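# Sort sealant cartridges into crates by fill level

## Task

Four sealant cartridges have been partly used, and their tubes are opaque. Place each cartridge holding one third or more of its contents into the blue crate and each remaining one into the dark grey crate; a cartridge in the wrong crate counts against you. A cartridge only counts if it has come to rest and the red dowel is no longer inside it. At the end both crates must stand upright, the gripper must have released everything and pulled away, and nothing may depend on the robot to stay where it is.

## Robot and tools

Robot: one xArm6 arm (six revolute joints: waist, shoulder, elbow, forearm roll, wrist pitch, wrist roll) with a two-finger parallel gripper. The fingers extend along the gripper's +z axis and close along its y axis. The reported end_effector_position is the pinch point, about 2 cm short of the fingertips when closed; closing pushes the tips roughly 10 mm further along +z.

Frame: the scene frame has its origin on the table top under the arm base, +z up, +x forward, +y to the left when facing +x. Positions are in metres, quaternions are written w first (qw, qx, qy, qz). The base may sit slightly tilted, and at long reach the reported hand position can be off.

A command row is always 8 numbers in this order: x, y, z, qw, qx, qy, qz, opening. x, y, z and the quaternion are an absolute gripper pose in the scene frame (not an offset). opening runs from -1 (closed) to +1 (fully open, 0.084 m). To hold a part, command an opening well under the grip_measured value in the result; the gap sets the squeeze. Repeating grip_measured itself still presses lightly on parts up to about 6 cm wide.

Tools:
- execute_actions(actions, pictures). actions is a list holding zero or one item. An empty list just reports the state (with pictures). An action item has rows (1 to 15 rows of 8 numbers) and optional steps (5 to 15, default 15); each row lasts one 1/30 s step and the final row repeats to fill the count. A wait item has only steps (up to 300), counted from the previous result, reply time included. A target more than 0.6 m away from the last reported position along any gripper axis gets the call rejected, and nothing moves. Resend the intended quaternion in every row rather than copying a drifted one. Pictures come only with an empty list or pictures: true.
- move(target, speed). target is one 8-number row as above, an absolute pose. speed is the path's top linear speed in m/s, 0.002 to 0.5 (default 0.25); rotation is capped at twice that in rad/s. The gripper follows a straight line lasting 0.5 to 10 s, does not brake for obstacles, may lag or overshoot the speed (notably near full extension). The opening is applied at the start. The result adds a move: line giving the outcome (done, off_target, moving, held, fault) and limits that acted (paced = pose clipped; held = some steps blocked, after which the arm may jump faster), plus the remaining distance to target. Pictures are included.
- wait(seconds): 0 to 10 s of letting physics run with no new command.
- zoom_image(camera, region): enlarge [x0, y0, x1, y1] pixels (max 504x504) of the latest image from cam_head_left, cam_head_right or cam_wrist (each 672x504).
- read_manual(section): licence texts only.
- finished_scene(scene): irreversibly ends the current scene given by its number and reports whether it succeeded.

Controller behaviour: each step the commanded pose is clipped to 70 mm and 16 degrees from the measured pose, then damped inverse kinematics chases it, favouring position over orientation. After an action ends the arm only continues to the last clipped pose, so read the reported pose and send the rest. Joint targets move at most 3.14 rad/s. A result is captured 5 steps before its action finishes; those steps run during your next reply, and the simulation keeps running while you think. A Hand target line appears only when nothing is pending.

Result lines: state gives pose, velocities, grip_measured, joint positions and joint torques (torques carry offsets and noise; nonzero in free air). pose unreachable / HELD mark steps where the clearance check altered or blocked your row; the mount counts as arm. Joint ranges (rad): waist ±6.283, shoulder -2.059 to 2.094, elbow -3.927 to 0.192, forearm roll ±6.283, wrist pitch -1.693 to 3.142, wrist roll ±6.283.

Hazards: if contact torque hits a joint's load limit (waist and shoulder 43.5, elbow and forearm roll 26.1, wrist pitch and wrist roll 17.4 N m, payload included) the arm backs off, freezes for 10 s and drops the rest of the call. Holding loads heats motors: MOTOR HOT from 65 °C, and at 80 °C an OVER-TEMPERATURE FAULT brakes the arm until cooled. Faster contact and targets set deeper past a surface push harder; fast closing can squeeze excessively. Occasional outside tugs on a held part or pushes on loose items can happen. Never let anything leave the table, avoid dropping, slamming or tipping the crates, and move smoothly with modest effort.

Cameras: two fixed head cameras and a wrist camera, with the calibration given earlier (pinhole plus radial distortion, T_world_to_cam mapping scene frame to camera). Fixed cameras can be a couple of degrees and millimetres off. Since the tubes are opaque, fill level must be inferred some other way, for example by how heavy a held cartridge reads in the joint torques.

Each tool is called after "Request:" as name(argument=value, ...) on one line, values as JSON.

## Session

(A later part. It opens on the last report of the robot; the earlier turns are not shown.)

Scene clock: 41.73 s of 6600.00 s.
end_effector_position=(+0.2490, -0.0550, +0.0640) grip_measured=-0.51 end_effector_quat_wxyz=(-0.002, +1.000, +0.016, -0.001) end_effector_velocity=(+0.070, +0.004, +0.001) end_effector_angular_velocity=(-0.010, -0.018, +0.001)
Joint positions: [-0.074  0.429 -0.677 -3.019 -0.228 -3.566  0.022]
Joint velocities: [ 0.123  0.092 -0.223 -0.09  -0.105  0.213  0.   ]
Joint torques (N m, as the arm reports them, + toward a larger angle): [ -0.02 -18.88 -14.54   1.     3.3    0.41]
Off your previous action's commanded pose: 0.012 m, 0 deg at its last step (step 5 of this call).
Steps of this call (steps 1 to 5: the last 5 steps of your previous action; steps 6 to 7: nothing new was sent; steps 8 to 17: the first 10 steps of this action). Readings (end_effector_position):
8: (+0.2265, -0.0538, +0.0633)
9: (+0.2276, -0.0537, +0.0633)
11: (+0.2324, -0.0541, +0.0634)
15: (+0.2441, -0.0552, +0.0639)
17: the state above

Request:
execute_actions(actions=[])

Scene clock: 41.90 s of 6600.00 s.
end_effector_position=(+0.2596, -0.0547, +0.0642) grip_measured=-0.51 end_effector_quat_wxyz=(-0.002, +1.000, +0.016, -0.001) end_effector_velocity=(+0.060, +0.000, +0.000) end_effector_angular_velocity=(-0.004, +0.002, +0.001)
Joint positions: [-0.057  0.445 -0.713 -3.033 -0.246 -3.535  0.021]
Joint velocities: [ 0.087  0.099 -0.217 -0.078 -0.115  0.164 -0.   ]
Joint torques (N m, as the arm reports them, + toward a larger angle): [  0.32 -18.94 -14.81   0.79   3.49   0.4 ]
Hand target: +0.267, -0.055, +0.064; -0.001, +1.000, +0.016, +0.001
Off the commanded pose: 0.007 m, 0 deg.
Kept back: nothing.
Steps of this call (steps 1 to 5: the last 5 steps of your previous action). Readings (end_effector_position):
1: (+0.2512, -0.0549, +0.0641)
2: (+0.2534, -0.0548, +0.0641)
4: (+0.2576, -0.0547, +0.0641)
5: the state above
camera_calibration (this result's frames):
cam_wrist: T_world_to_cam=[[0.0375827, -0.999292, -0.00153894, -0.0303366], [-0.999168, -0.0376023, 0.0158028, 0.326295], [-0.0158495, 0.000943743, -0.999874, 0.198018], [0, 0, 0, 1]] pos_world=[0.330302, -0.0182325, 0.19279]

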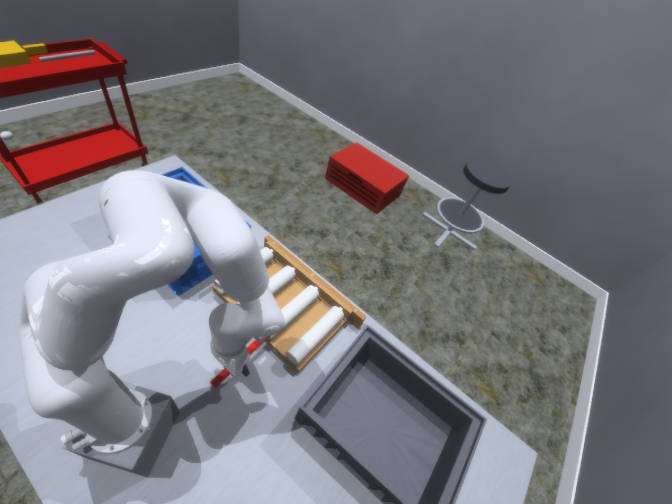

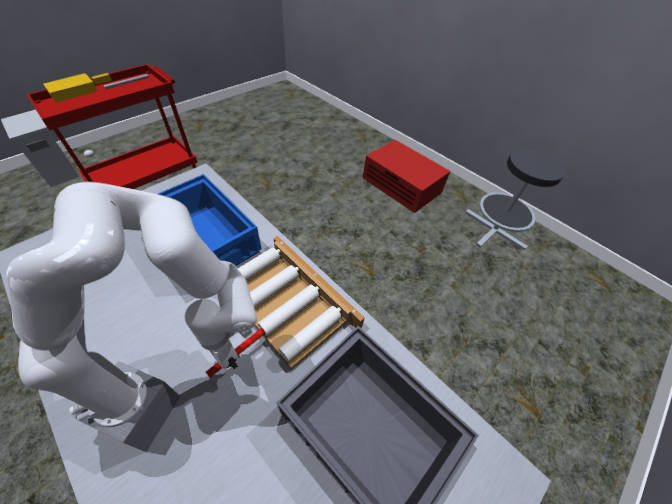

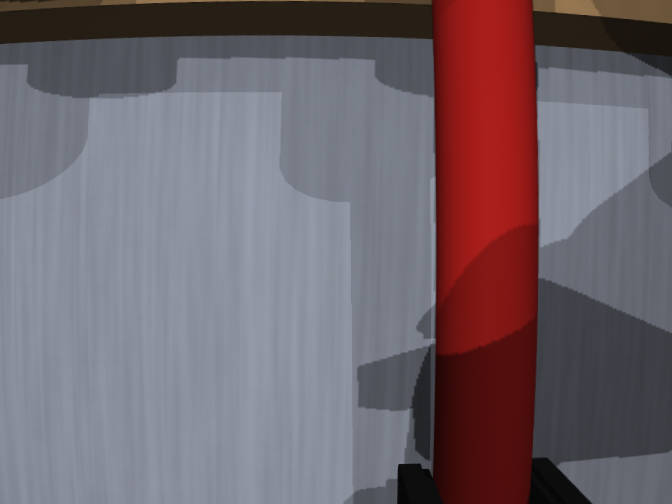

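Request:
zoom_image(camera="cam_head_right", region=[190, 290, 350, 400])

Region (190, 290, 350, 400) of cam_head_right's 672x504 image, scaled by 3.150, with more detail than that image has; it fills the top 346 rows of this view, and the rest is white.

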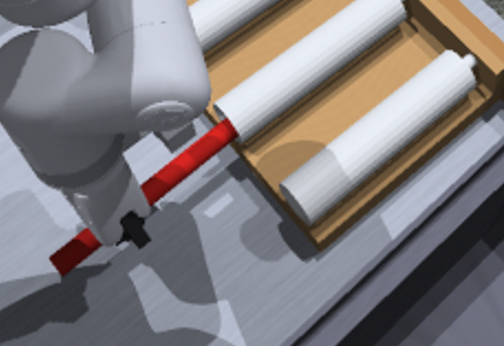

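Request:
move(target=[0.232, -0.056, 0.064, 0, 1, 0.0157, 0, -0.9], speed=0.2)

Request:
move(target=[0.235, -0.169, 0.064, 0, 1, 0.0157, 0, -0.9], speed=0.3)

Scene clock: 43.50 s of 6600.00 s.
end_effector_position=(+0.2325, -0.0561, +0.0640) grip_measured=-0.51 end_effector_quat_wxyz=(+0.000, +1.000, +0.016, +0.000) end_effector_velocity=(-0.004, +0.001, -0.000) end_effector_angular_velocity=(+0.004, +0.005, +0.001)
Joint positions: [-0.094  0.401 -0.617 -3.016 -0.192 -3.59   0.021]
Joint velocities: [-0.01  -0.     0.008  0.017  0.001 -0.028 -0.   ]
Joint torques (N m, as the arm reports them, + toward a larger angle): [ -1.02 -12.54  -4.3   -0.95  -1.62   0.42]
Hand target: +0.232, -0.056, +0.064; +0.000, +1.000, +0.016, -0.000
Off the commanded pose: 0.001 m, 0 deg.
Kept back: nothing.
move: done
camera_calibration (this result's frames):
cam_wrist: T_world_to_cam=[[0.0372429, -0.999303, 0.00263489, -0.0308858], [-0.99921, -0.0372025, 0.013999, 0.29929], [-0.0138912, -0.00315417, -0.999899, 0.19677], [0, 0, 0, 1]] pos_world=[0.302937, -0.0191093, 0.192642]

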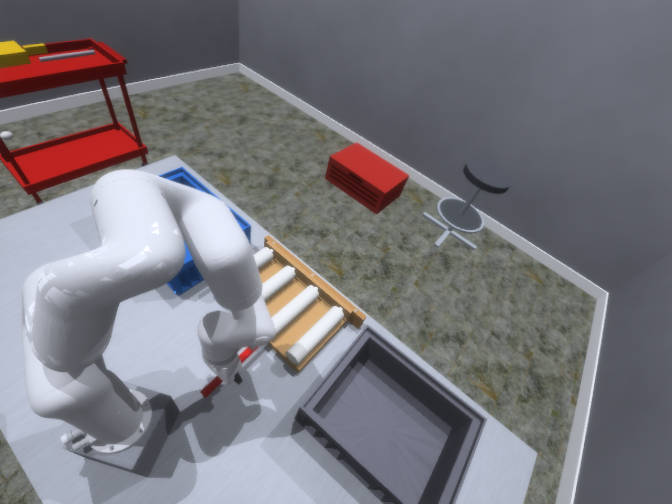

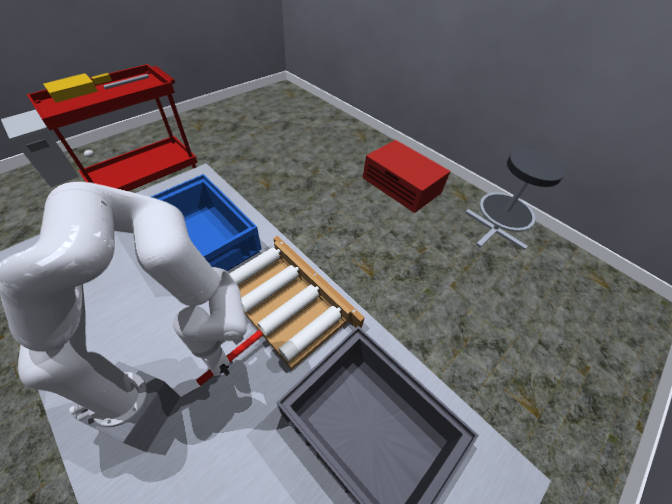

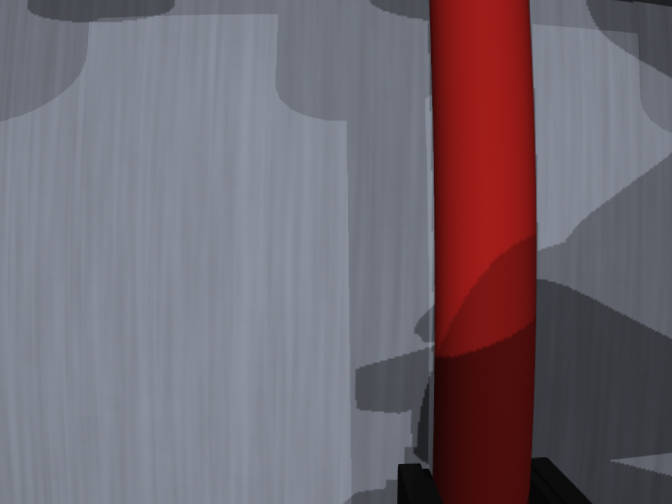

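Scene clock: 44.43 s of 6600.00 s.
end_effector_position=(+0.2342, -0.1691, +0.0641) grip_measured=-0.51 end_effector_quat_wxyz=(+0.001, +1.000, +0.016, -0.001) end_effector_velocity=(-0.000, -0.001, +0.000) end_effector_angular_velocity=(+0.013, -0.006, +0.004)
Joint positions: [-0.469  0.503 -0.811 -3.042 -0.295 -3.937  0.021]
Joint velocities: [-0.028  0.003 -0.004  0.046 -0.007 -0.077 -0.   ]
Joint torques (N m, as the arm reports them, + toward a larger angle): [ -0.61 -14.96  -5.38  -1.03  -1.69   0.31]
Hand target: +0.234, -0.170, +0.064; +0.001, +1.000, +0.016, -0.000
Off the commanded pose: 0.001 m, 0 deg.
Kept back: nothing.
move: done
camera_calibration (this result's frames):
cam_wrist: T_world_to_cam=[[0.0374605, -0.999291, 0.00380815, -0.144054], [-0.999164, -0.0373929, 0.0164998, 0.29656], [-0.0163457, -0.00442306, -0.999857, 0.196869], [0, 0, 0, 1]] pos_world=[0.304927, -0.131992, 0.192496]

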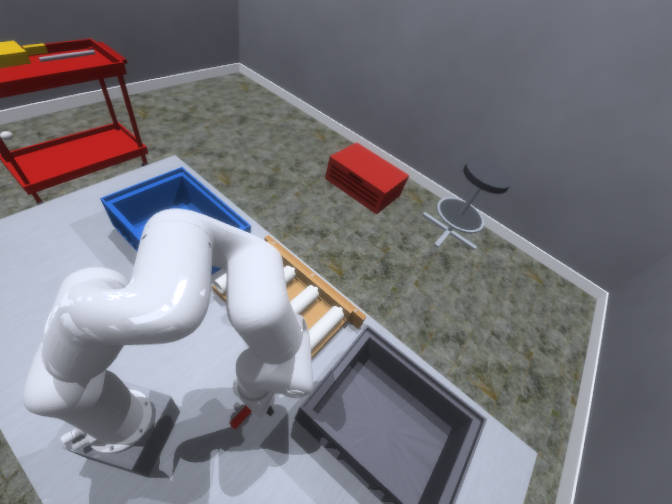

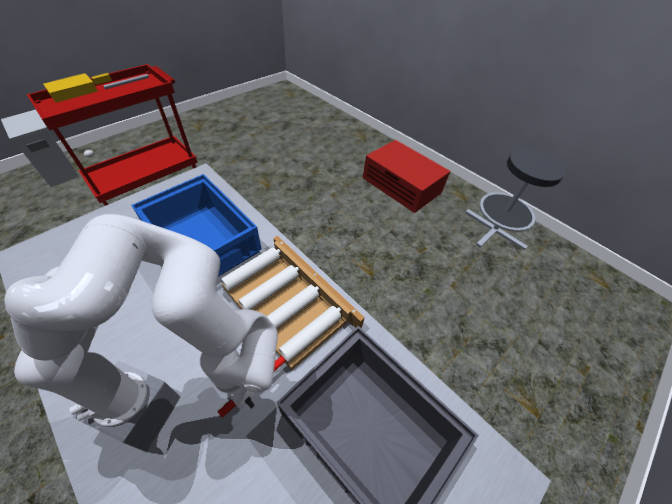

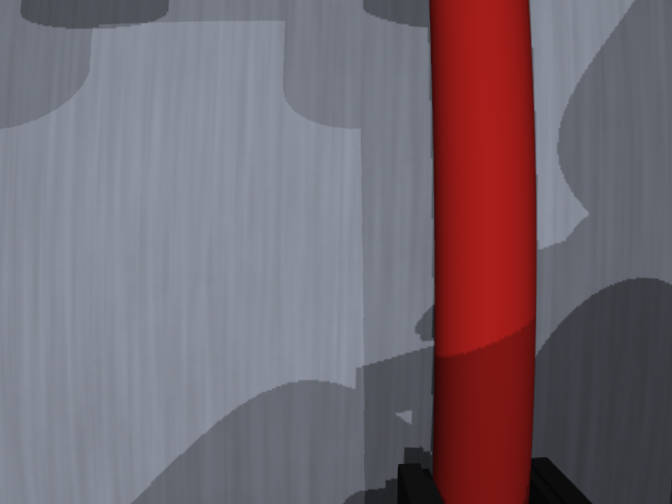

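Request:
execute_actions(actions=[{"rows": [[0.237,-0.169,0.064,0,1,0.0157,0,-0.9],[0.239,-0.169,0.064,0,1,0.0157,0,-0.9],[0.241,-0.169,0.064,0,1,0.0157,0,-0.9],[0.243,-0.169,0.064,0,1,0.0157,0,-0.9],[0.245,-0.169,0.064,0,1,0.0157,0,-0.9],[0.247,-0.169,0.064,0,1,0.0157,0,-0.9],[0.249,-0.169,0.064,0,1,0.0157,0,-0.9],[0.251,-0.168,0.064,0,1,0.0157,0,-0.9],[0.253,-0.168,0.064,0,1,0.0157,0,-0.9],[0.255,-0.168,0.064,0,1,0.0157,0,-0.9],[0.257,-0.168,0.064,0,1,0.0157,0,-0.9],[0.259,-0.168,0.064,0,1,0.0157,0,-0.9],[0.261,-0.168,0.064,0,1,0.0157,0,-0.9],[0.263,-0.168,0.064,0,1,0.0157,0,-0.9],[0.265,-0.168,0.064,0,1,0.0157,0,-0.9]], "steps": 15}], pictures=true)

Scene clock: 45.77 s of 6600.00 s.
end_effector_position=(+0.2490, -0.1686, +0.0641) grip_measured=-0.51 end_effector_quat_wxyz=(-0.000, +1.000, +0.016, +0.001) end_effector_velocity=(+0.058, +0.009, -0.000) end_effector_angular_velocity=(+0.005, +0.001, +0.006)
Joint positions: [-0.44   0.522 -0.854 -3.038 -0.317 -3.912  0.021]
Joint velocities: [ 0.142  0.077 -0.166 -0.024 -0.088  0.162 -0.   ]
Joint torques (N m, as the arm reports them, + toward a larger angle): [ -1.28 -15.68  -5.91  -0.79  -1.76   0.19]
Steps of this call (steps 1 to 30: nothing new was sent; steps 31 to 40: the first 10 steps of this action). Readings (end_effector_position):
31: (+0.2343, -0.1695, +0.0641)
32: (+0.2349, -0.1694, +0.0641)
34: (+0.2375, -0.1691, +0.0640)
38: (+0.2451, -0.1690, +0.0641)
40: the state above
camera_calibration (this result's frames):
cam_wrist: T_world_to_cam=[[0.0374523, -0.999297, 0.00156389, -0.14388], [-0.999209, -0.037428, 0.013434, 0.311549], [-0.013366, -0.00206578, -0.999909, 0.19677], [0, 0, 0, 1]] pos_world=[0.319321, -0.131712, 0.192792]

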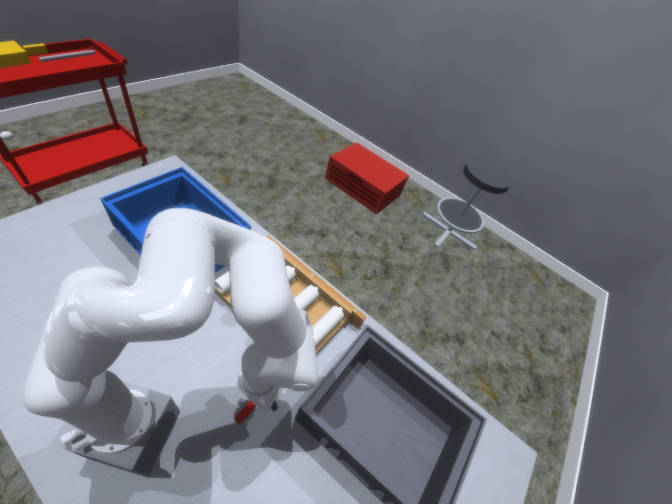

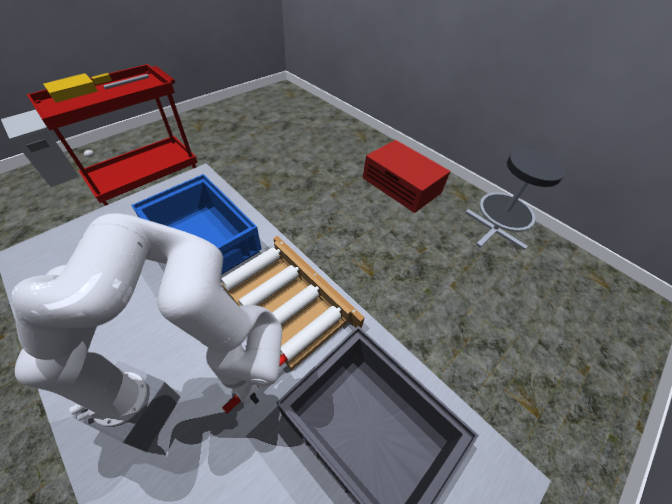

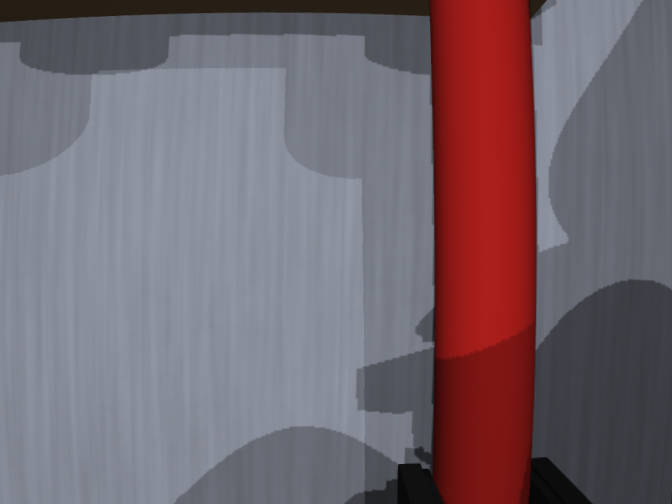

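Request:
execute_actions(actions=[{"rows": [[0.267,-0.168,0.064,0,1,0.0157,0,-0.9],[0.269,-0.168,0.064,0,1,0.0157,0,-0.9],[0.271,-0.168,0.064,0,1,0.0157,0,-0.9],[0.273,-0.168,0.064,0,1,0.0157,0,-0.9],[0.275,-0.168,0.064,0,1,0.0157,0,-0.9],[0.277,-0.168,0.064,0,1,0.0157,0,-0.9],[0.279,-0.167,0.064,0,1,0.0157,0,-0.9],[0.281,-0.167,0.064,0,1,0.0157,0,-0.9],[0.283,-0.167,0.064,0,1,0.0157,0,-0.9],[0.285,-0.167,0.064,0,1,0.0157,0,-0.9],[0.287,-0.167,0.064,0,1,0.0157,0,-0.9],[0.289,-0.167,0.064,0,1,0.0157,0,-0.9]], "steps": 13}], pictures=true)

Scene clock: 46.27 s of 6600.00 s.
end_effector_position=(+0.2749, -0.1678, +0.0641) grip_measured=-0.51 end_effector_quat_wxyz=(-0.000, +1.000, +0.016, +0.001) end_effector_velocity=(+0.060, +0.007, +0.001) end_effector_angular_velocity=(+0.000, -0.003, +0.004)
Joint positions: [-0.386  0.561 -0.936 -3.052 -0.359 -3.843  0.021]
Joint velocities: [ 0.127  0.083 -0.18  -0.023 -0.091  0.148  0.   ]
Joint torques (N m, as the arm reports them, + toward a larger angle): [ -0.67 -15.65  -5.9   -0.74  -1.6    0.27]
Off your previous action's commanded pose: 0.006 m, 0 deg at its last step (step 5 of this call).
Steps of this call (steps 1 to 5: the last 5 steps of your previous action; steps 6 to 7: nothing new was sent; steps 8 to 15: the first 8 steps of this action). Readings (end_effector_position):
8: (+0.2636, -0.1680, +0.0641)
9: (+0.2645, -0.1680, +0.0641)
11: (+0.2673, -0.1679, +0.0640)
15: the state above
camera_calibration (this result's frames):
cam_wrist: T_world_to_cam=[[0.0371952, -0.999307, 0.00139133, -0.143996], [-0.999217, -0.037173, 0.0135638, 0.337502], [-0.0135027, -0.00189475, -0.999907, 0.197185], [0, 0, 0, 1]] pos_world=[0.345256, -0.130976, 0.19279]

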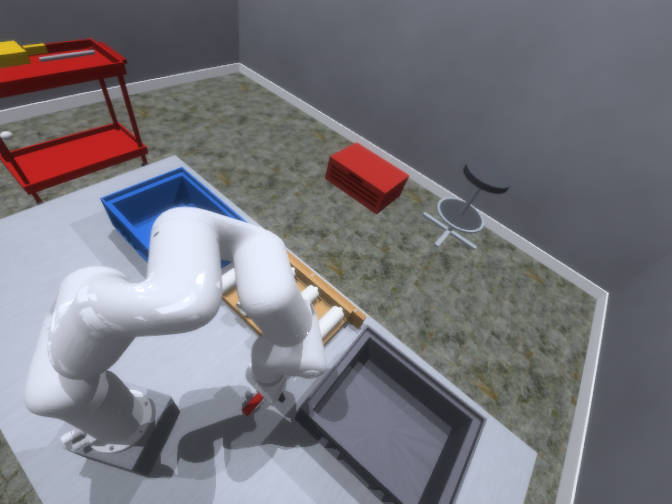

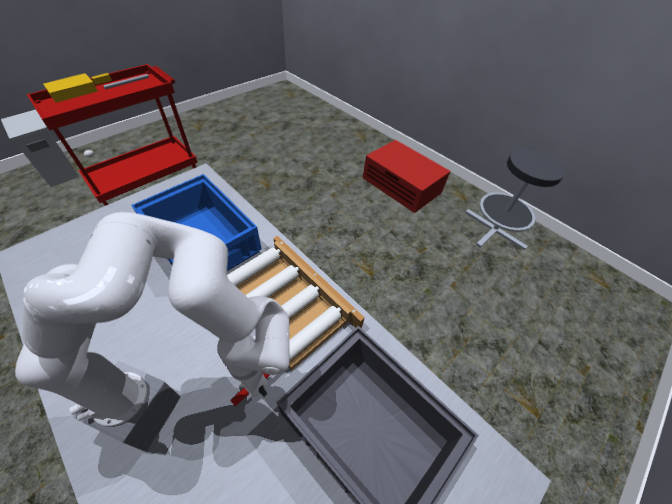

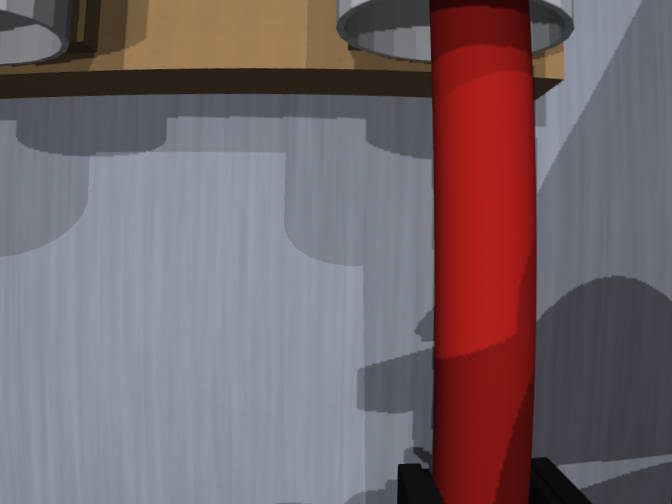

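Request:
execute_actions(actions=[{"rows": [[0.291,-0.166,0.064,0,1,0.0157,0,-0.9],[0.293,-0.166,0.064,0,1,0.0157,0,-0.9],[0.295,-0.165,0.064,0,1,0.0157,0,-0.9],[0.297,-0.165,0.064,0,1,0.0157,0,-0.9],[0.299,-0.164,0.064,0,1,0.0157,0,-0.9],[0.301,-0.164,0.064,0,1,0.0157,0,-0.9],[0.303,-0.164,0.064,0,1,0.0157,0,-0.9],[0.305,-0.164,0.064,0,1,0.0157,0,-0.9],[0.307,-0.163,0.064,0,1,0.0157,0,-0.9],[0.309,-0.163,0.064,0,1,0.0157,0,-0.9],[0.311,-0.163,0.064,0,1,0.0157,0,-0.9],[0.313,-0.163,0.064,0,1,0.0157,0,-0.9]], "steps": 13}])

Scene clock: 47.50 s of 6600.00 s.
end_effector_position=(+0.2945, -0.1627, +0.0630) grip_measured=-0.51 end_effector_quat_wxyz=(-0.003, +1.000, +0.015, -0.005) end_effector_velocity=(+0.018, +0.022, -0.010) end_effector_angular_velocity=(+0.049, +0.087, -0.005)
Joint positions: [-0.338  0.599 -1.007 -3.065 -0.402 -3.78   0.022]
Joint velocities: [ 0.094  0.107 -0.136 -0.03  -0.126  0.128  0.002]
Joint torques (N m, as the arm reports them, + toward a larger angle): [  1.98 -20.55 -13.16   1.89   1.89  -0.04]
Off your previous action's commanded pose: 0.004 m, 0 deg at its last step (step 5 of this call).
Steps of this call (steps 1 to 5: the last 5 steps of your previous action; steps 6 to 29: nothing new was sent; steps 30 to 37: the first 8 steps of this action). Readings (end_effector_position):
30: (+0.2890, -0.1669, +0.0641)
31: (+0.2894, -0.1668, +0.0641)
33: (+0.2917, -0.1661, +0.0640)
37: the state above

Request:
execute_actions(actions=[{"rows": [[0.296,-0.164,0.064,0,1,0.0157,0,-0.9]], "steps": 8}], pictures=true)

Scene clock: 47.77 s of 6600.00 s.
end_effector_position=(+0.3063, -0.1634, +0.0639) grip_measured=-0.51 end_effector_quat_wxyz=(+0.000, +1.000, +0.016, +0.000) end_effector_velocity=(-0.032, -0.038, +0.015) end_effector_angular_velocity=(-0.112, -0.173, -0.002)
Joint positions: [-0.321  0.609 -1.036 -3.067 -0.409 -3.763  0.022]
Joint velocities: [-0.142 -0.208  0.279  0.025  0.273 -0.165 -0.002]
Joint torques (N m, as the arm reports them, + toward a larger angle): [ -0.63 -20.1   -8.99   0.07  -0.71   0.11]
Off your previous action's commanded pose: 0.009 m, 1 deg at its last step (step 5 of this call).
Steps of this call (steps 1 to 5: the last 5 steps of your previous action; steps 6 to 8: the first 3 steps of this action). Readings (end_effector_position):
6: (+0.3068, -0.1619, +0.0632)
7: (+0.3076, -0.1624, +0.0635)
8: the state above
camera_calibration (this result's frames):
cam_wrist: T_world_to_cam=[[0.0380942, -0.999272, 0.00205833, -0.141051], [-0.999178, -0.0380619, 0.0139225, 0.368835], [-0.013834, -0.002587, -0.999901, 0.197374], [0, 0, 0, 1]] pos_world=[0.376635, -0.126399, 0.19251]

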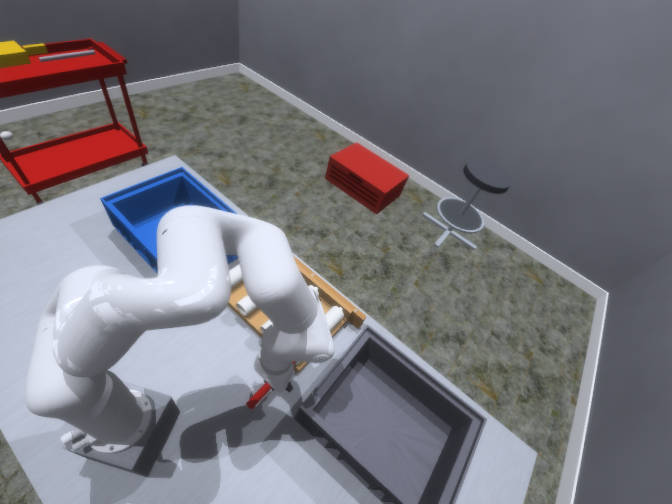

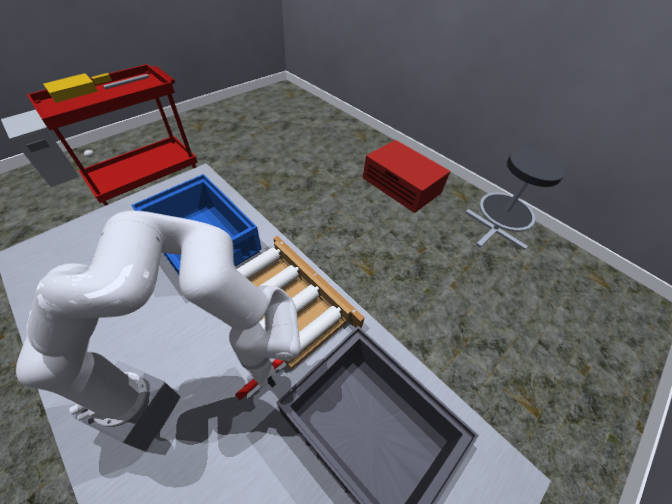

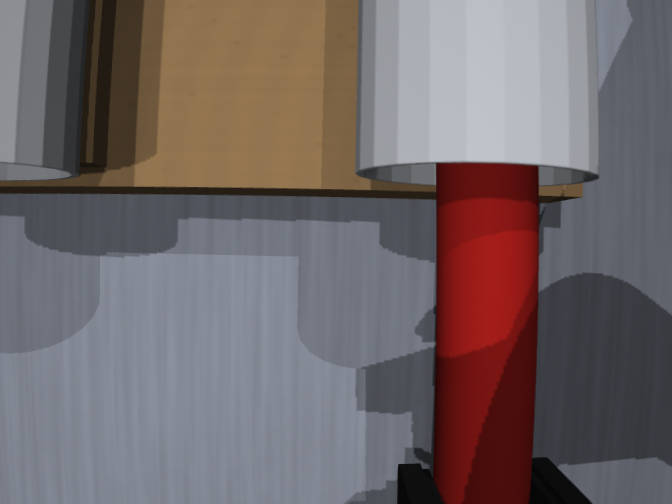

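Request:
move(target=[0.228, -0.166, 0.064, 0, 1, 0.0157, 0, -0.9], speed=0.3)

Request:
move(target=[0.228, -0.166, 0.022, 0, 1, 0.0157, 0, -0.9], speed=0.15)

Scene clock: 54.93 s of 6600.00 s.
end_effector_position=(+0.2283, -0.1661, +0.0639) grip_measured=-0.51 end_effector_quat_wxyz=(+0.001, +1.000, +0.016, -0.000) end_effector_velocity=(-0.003, +0.001, -0.000) end_effector_angular_velocity=(+0.007, -0.003, +0.002)
Joint positions: [-0.477  0.491 -0.786 -3.031 -0.282 -3.956  0.022]
Joint velocities: [-0.018 -0.003  0.01   0.03   0.003 -0.05  -0.   ]
Joint torques (N m, as the arm reports them, + toward a larger angle): [ -1.08 -14.35  -5.25  -0.8   -1.52   0.34]
Hand target: +0.228, -0.166, +0.064; +0.000, +1.000, +0.016, -0.000
Off your previous action's commanded pose: 0.006 m, 1 deg at its last step (step 5 of this call).
Off the commanded pose: 0.000 m, 0 deg.
Kept back: nothing.
After step 90, 3.33 s passed at rest.
move: done
camera_calibration (this result's frames):
cam_wrist: T_world_to_cam=[[0.0373021, -0.999299, 0.00303269, -0.140697], [-0.99919, -0.0372518, 0.015225, 0.290923], [-0.0151014, -0.00359816, -0.999879, 0.196461], [0, 0, 0, 1]] pos_world=[0.298903, -0.129054, 0.192435]

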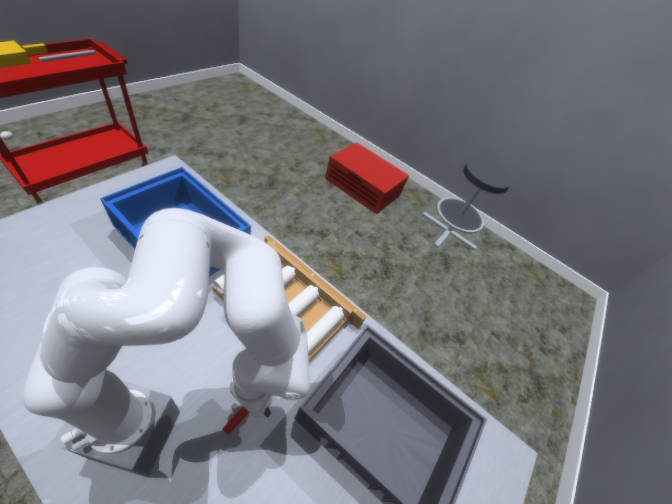

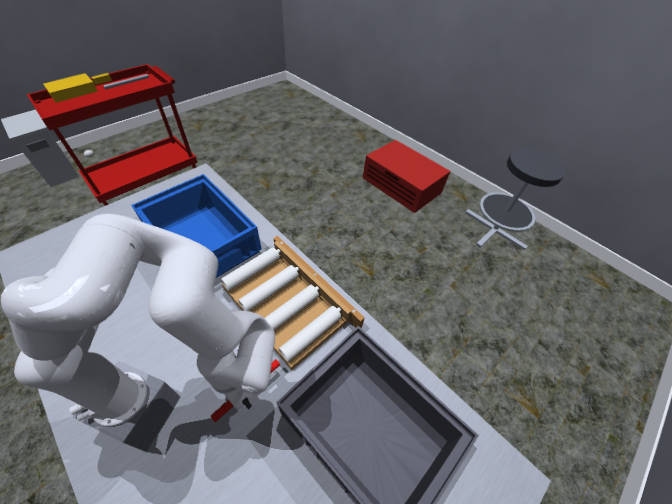

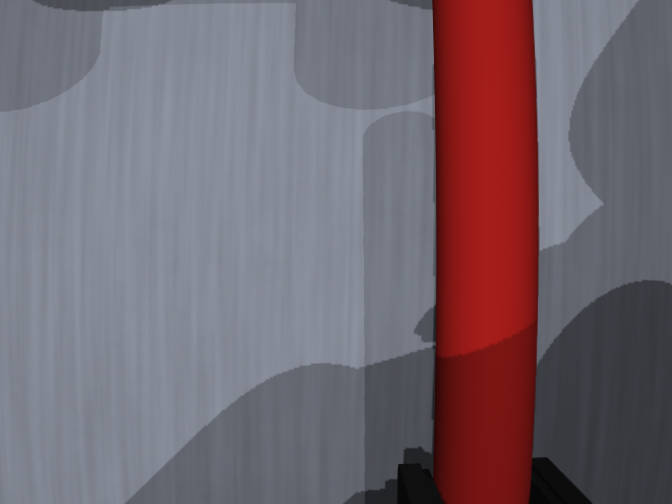

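Scene clock: 55.77 s of 6600.00 s.
end_effector_position=(+0.2281, -0.1661, +0.0222) grip_measured=-0.51 end_effector_quat_wxyz=(+0.000, +1.000, +0.016, -0.000) end_effector_velocity=(-0.000, +0.000, -0.001) end_effector_angular_velocity=(+0.001, -0.001, +0.002)
Joint positions: [-0.49   0.629 -0.829 -2.972 -0.189 -4.03   0.022]
Joint velocities: [-0.004  0.004 -0.     0.011  0.003 -0.017  0.   ]
Joint torques (N m, as the arm reports them, + toward a larger angle): [ -1.13 -14.91  -4.42  -0.78  -1.41   0.32]
Hand target: +0.228, -0.166, +0.022; +0.000, +1.000, +0.016, -0.000
Off the commanded pose: 0.000 m, 0 deg.
Kept back: nothing.
move: done
camera_calibration (this result's frames):
cam_wrist: T_world_to_cam=[[0.0372524, -0.999304, 0.00204715, -0.140506], [-0.999197, -0.0372181, 0.0148105, 0.291298], [-0.014724, -0.00259724, -0.999888, 0.154824], [0, 0, 0, 1]] pos_world=[0.298578, -0.129165, 0.15078]

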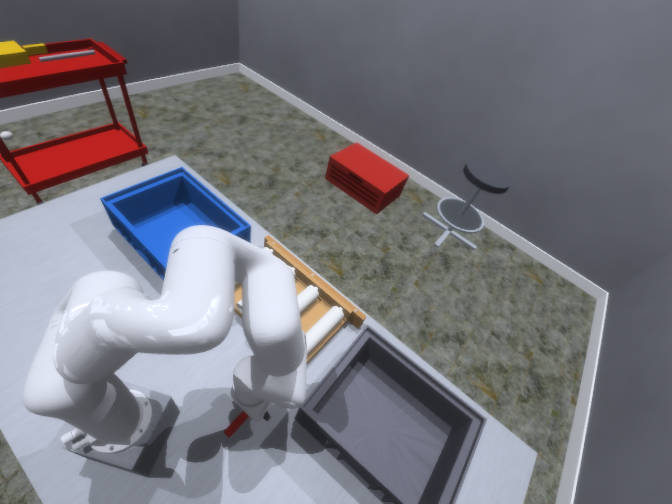

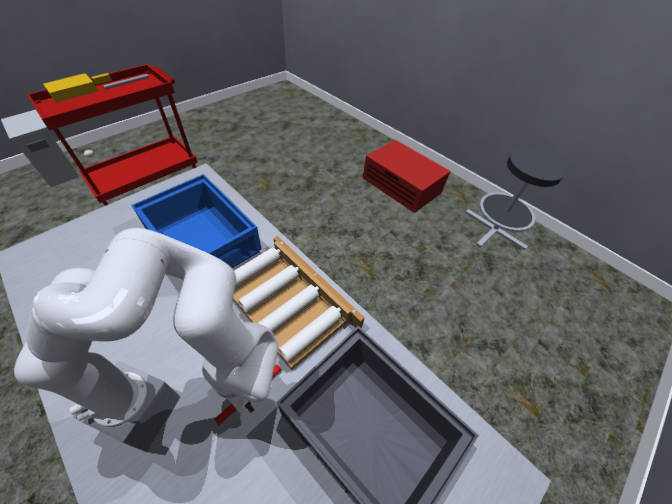

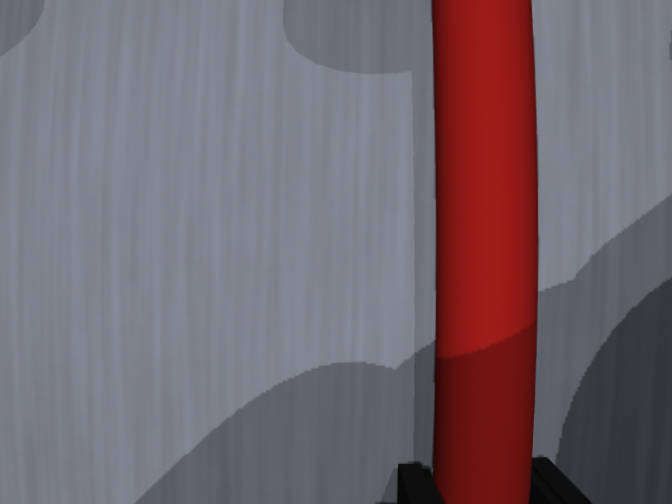

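Request:
execute_actions(actions=[{"rows": [[0.228,-0.166,0.022,0,1,0.0157,0,-0.7],[0.228,-0.166,0.022,0,1,0.0157,0,-0.5],[0.228,-0.166,0.022,0,1,0.0157,0,-0.3],[0.228,-0.166,0.022,0,1,0.0157,0,0.0],[0.228,-0.166,0.022,0,1,0.0157,0,0.3]], "steps": 10}])

Request:
move(target=[0.26, -0.15, 0.13, 0, 1, 0.0157, 0, 1], speed=0.3)

Scene clock: 56.30 s of 6600.00 s.
end_effector_position=(+0.2281, -0.1661, +0.0220) grip_measured=-0.14 end_effector_quat_wxyz=(+0.000, +1.000, +0.016, +0.000) end_effector_velocity=(+0.000, -0.000, +0.000) end_effector_angular_velocity=(-0.001, -0.001, +0.002)
Joint positions: [-0.491  0.629 -0.829 -2.97  -0.188 -4.032  0.038]
Joint velocities: [-0.    -0.001  0.001  0.001  0.001 -0.003  0.212]
Joint torques (N m, as the arm reports them, + toward a larger angle): [ -1.23 -15.09  -4.23  -0.93  -1.62   0.26]
Steps of this call (steps 1 to 11: nothing new was sent; steps 12 to 16: the first 5 steps of this action). Readings (end_effector_position):
12: (+0.2281, -0.1661, +0.0220)
13: (+0.2281, -0.1660, +0.0220)
15: (+0.2281, -0.1661, +0.0220)
16: the state above

Scene clock: 57.57 s of 6600.00 s.
end_effector_position=(+0.2597, -0.1498, +0.1298) grip_measured=+1.00 end_effector_quat_wxyz=(-0.000, +1.000, +0.016, -0.000) end_effector_velocity=(+0.002, -0.000, +0.003) end_effector_angular_velocity=(-0.003, -0.003, +0.000)
Joint positions: [-0.364  0.323 -0.815 -3.075 -0.477 -3.795  0.084]
Joint velocities: [ 0.004 -0.006 -0.003 -0.003 -0.006  0.006 -0.   ]
Joint torques (N m, as the arm reports them, + toward a larger angle): [ -1.05 -13.76  -6.83  -0.93  -1.64   0.25]
Hand target: +0.260, -0.150, +0.130; -0.000, +1.000, +0.016, +0.000
Off your previous action's commanded pose: 0.000 m, 0 deg at its last step (step 5 of this call).
Off the commanded pose: 0.000 m, 0 deg.
Kept back: nothing.
move: done
camera_calibration (this result's frames):
cam_wrist: T_world_to_cam=[[0.0368936, -0.999319, 0.00101635, -0.125395], [-0.999203, -0.0368738, 0.015272, 0.321896], [-0.0152241, -0.00157898, -0.999883, 0.263214], [0, 0, 0, 1]] pos_world=[0.330273, -0.113024, 0.258394]

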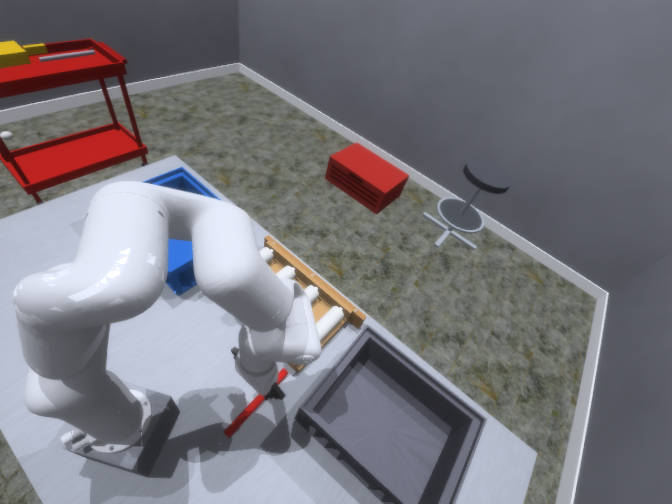

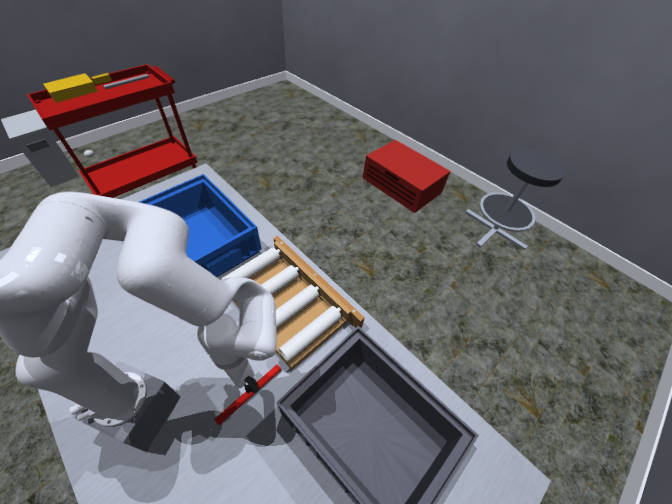

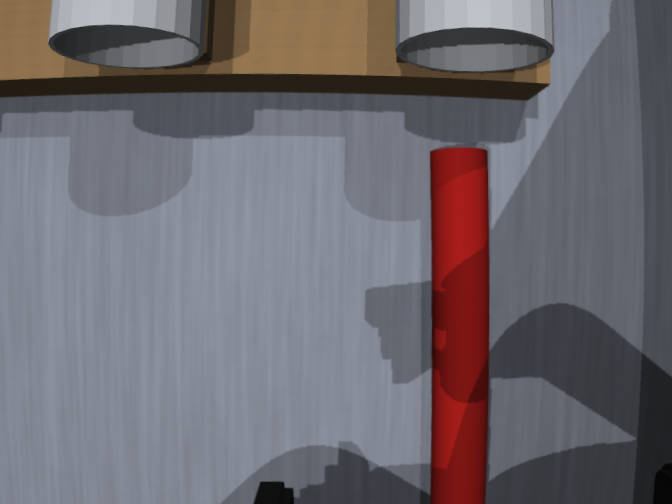

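Request:
execute_actions(actions=[])

Scene clock: 58.20 s of 6600.00 s.
end_effector_position=(+0.2601, -0.1499, +0.1302) grip_measured=+1.00 end_effector_quat_wxyz=(-0.000, +1.000, +0.016, +0.000) end_effector_velocity=(-0.000, -0.000, +0.000) end_effector_angular_velocity=(-0.000, +0.001, +0.004)
Joint positions: [-0.363  0.322 -0.816 -3.076 -0.477 -3.794  0.084]
Joint velocities: [ 0.    -0.    -0.    -0.001 -0.001 -0.002  0.   ]
Joint torques (N m, as the arm reports them, + toward a larger angle): [ -1.1  -13.75  -6.99  -1.01  -1.63   0.38]
Hand target: +0.260, -0.150, +0.130; -0.000, +1.000, +0.016, +0.000
Off the commanded pose: 0.000 m, 0 deg.
Kept back: nothing.
Steps of this call (steps 1 to 19: nothing new was sent). Readings (end_effector_position):
1: (+0.2597, -0.1498, +0.1299)
2: (+0.2598, -0.1498, +0.1300)
4: (+0.2599, -0.1498, +0.1301)
8: (+0.2600, -0.1498, +0.1302)
19: the state above
camera_calibration (this result's frames):
cam_wrist: T_world_to_cam=[[0.0371773, -0.999307, 0.00165315, -0.125665], [-0.999205, -0.0371495, 0.0144782, 0.322342], [-0.0144068, -0.00219009, -0.999894, 0.26335], [0, 0, 0, 1]] pos_world=[0.330552, -0.113026, 0.258863]

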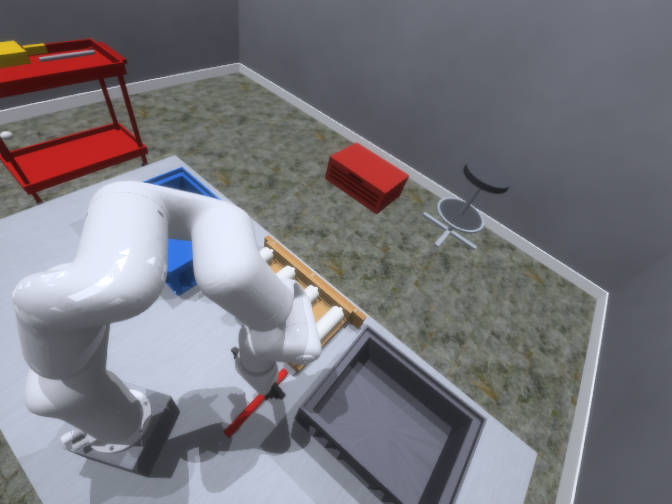

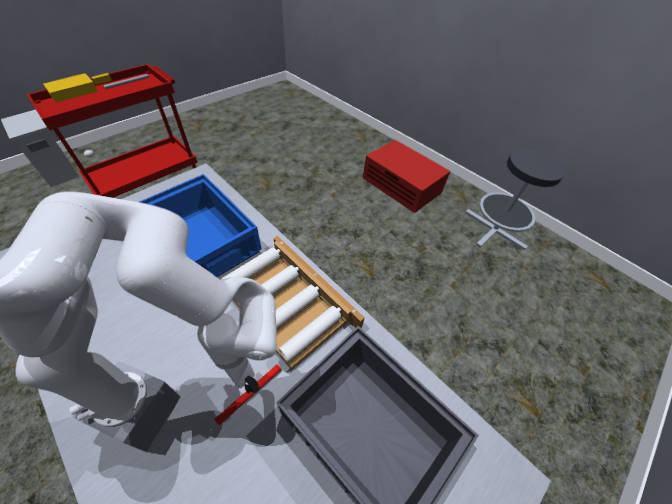

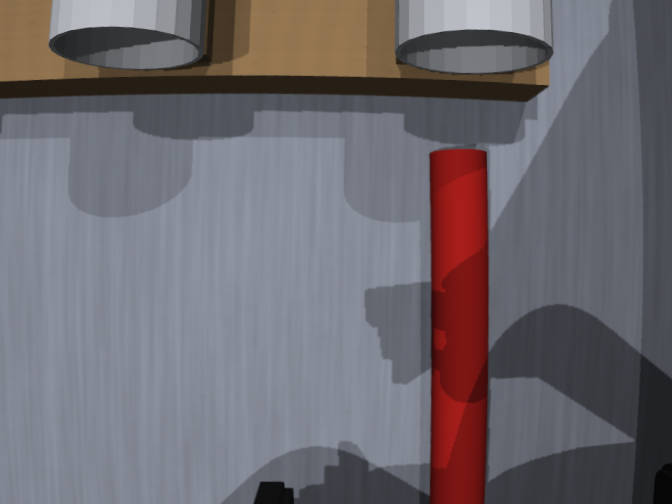

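Request:
move(target=[0.325,-0.104,0.17,0,1,0.0157,0,1], speed=0.3)

Request:
move(target=[0.548,0.040,0.258,-0.3784,0.7162,-0.5722,0.1276,1], speed=0.3)

Scene clock: 59.30 s of 6600.00 s.
end_effector_position=(+0.3247, -0.1041, +0.1698) grip_measured=+1.00 end_effector_quat_wxyz=(-0.000, +1.000, +0.015, -0.000) end_effector_velocity=(+0.003, +0.001, +0.002) end_effector_angular_velocity=(-0.004, -0.001, -0.001)
Joint positions: [-0.141  0.314 -0.974 -3.097 -0.637 -3.548  0.084]
Joint velocities: [ 0.009  0.001 -0.01  -0.007 -0.006  0.016  0.   ]
Joint torques (N m, as the arm reports them, + toward a larger angle): [ -1.43 -15.06  -7.99  -0.86  -1.76   0.16]
Hand target: +0.325, -0.104, +0.170; -0.000, +1.000, +0.016, +0.000
Off the commanded pose: 0.000 m, 0 deg.
Kept back: nothing.
move: done
camera_calibration (this result's frames):
cam_wrist: T_world_to_cam=[[0.0367666, -0.999323, 0.00091646, -0.0821196], [-0.999215, -0.0367491, 0.0148138, 0.388008], [-0.0147701, -0.00146039, -0.99989, 0.304146], [0, 0, 0, 1]] pos_world=[0.395215, -0.0673609, 0.29844]

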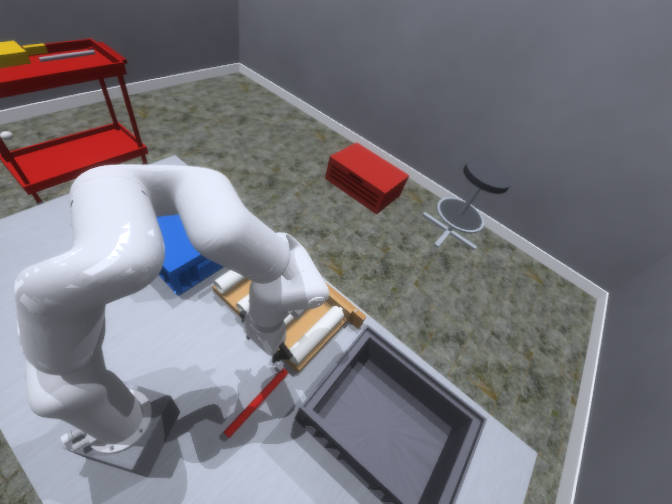

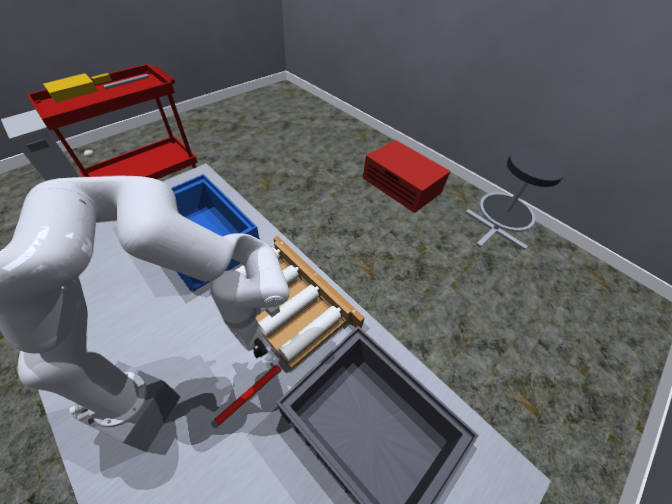

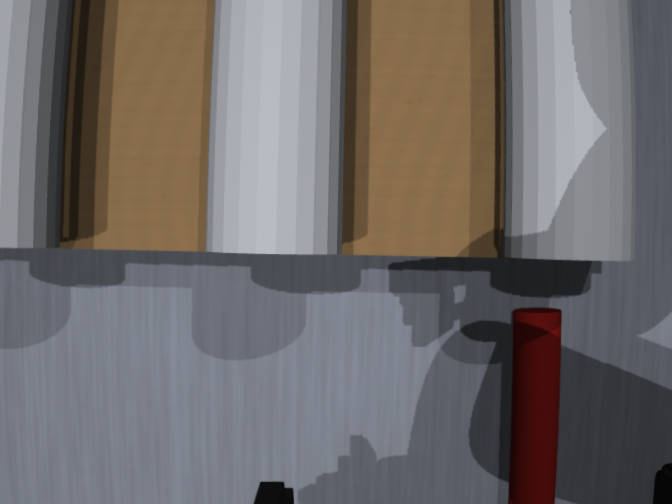

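Scene clock: 62.50 s of 6600.00 s.
end_effector_position=(+0.5480, +0.0394, +0.2583) grip_measured=+1.00 end_effector_quat_wxyz=(-0.378, +0.716, -0.572, +0.128) end_effector_velocity=(+0.001, +0.001, +0.001) end_effector_angular_velocity=(+0.003, -0.011, -0.003)
Joint positions: [-0.125  0.373 -0.951 -1.507 -0.629 -3.56   0.084]
Joint velocities: [ 0.003 -0.003  0.016  0.04  -0.003 -0.039  0.   ]
Joint torques (N m, as the arm reports them, + toward a larger angle): [ -1.02 -17.27  -9.56   0.67  -1.94   0.61]
Hand target: +0.548, +0.040, +0.258; -0.378, +0.716, -0.573, +0.128
Off the commanded pose: 0.001 m, 0 deg.
Kept back: nothing.
move: done
camera_calibration (this result's frames):
cam_wrist: T_world_to_cam=[[-0.723169, -0.0655271, -0.687555, 0.610407], [-0.325042, 0.910646, 0.25509, 0.146299], [0.609405, 0.407957, -0.67985, -0.0447317], [0, 0, 0, 1]] pos_world=[0.516241, -0.0749797, 0.351959]

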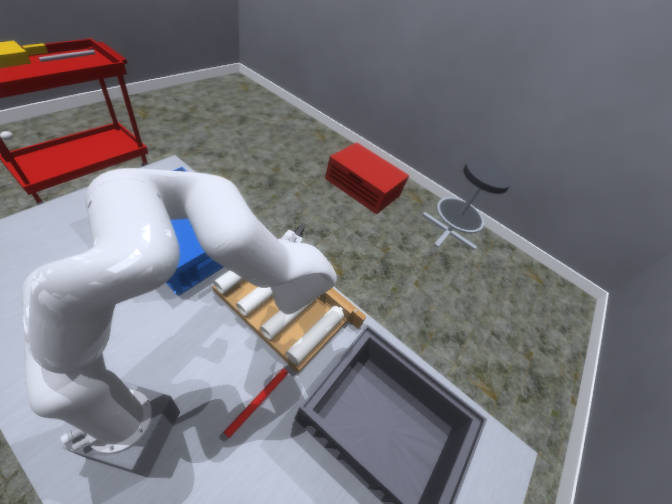

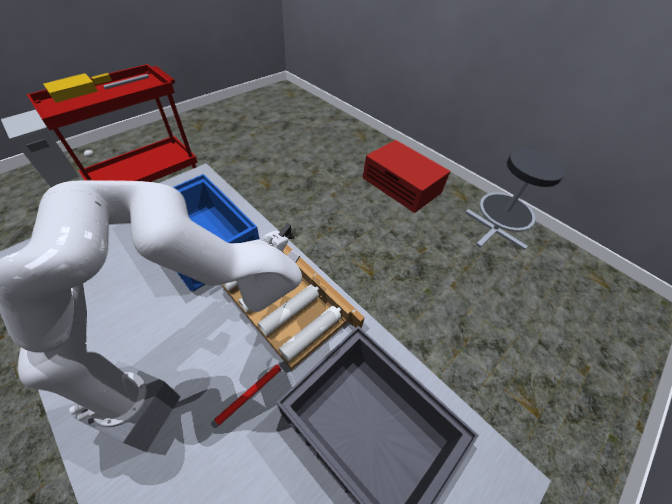

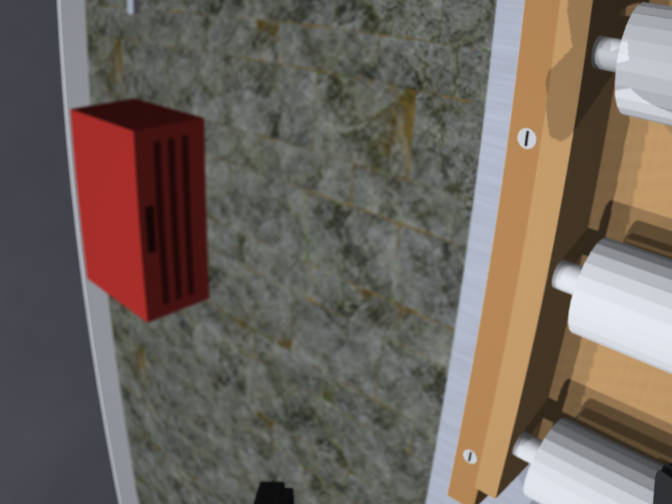

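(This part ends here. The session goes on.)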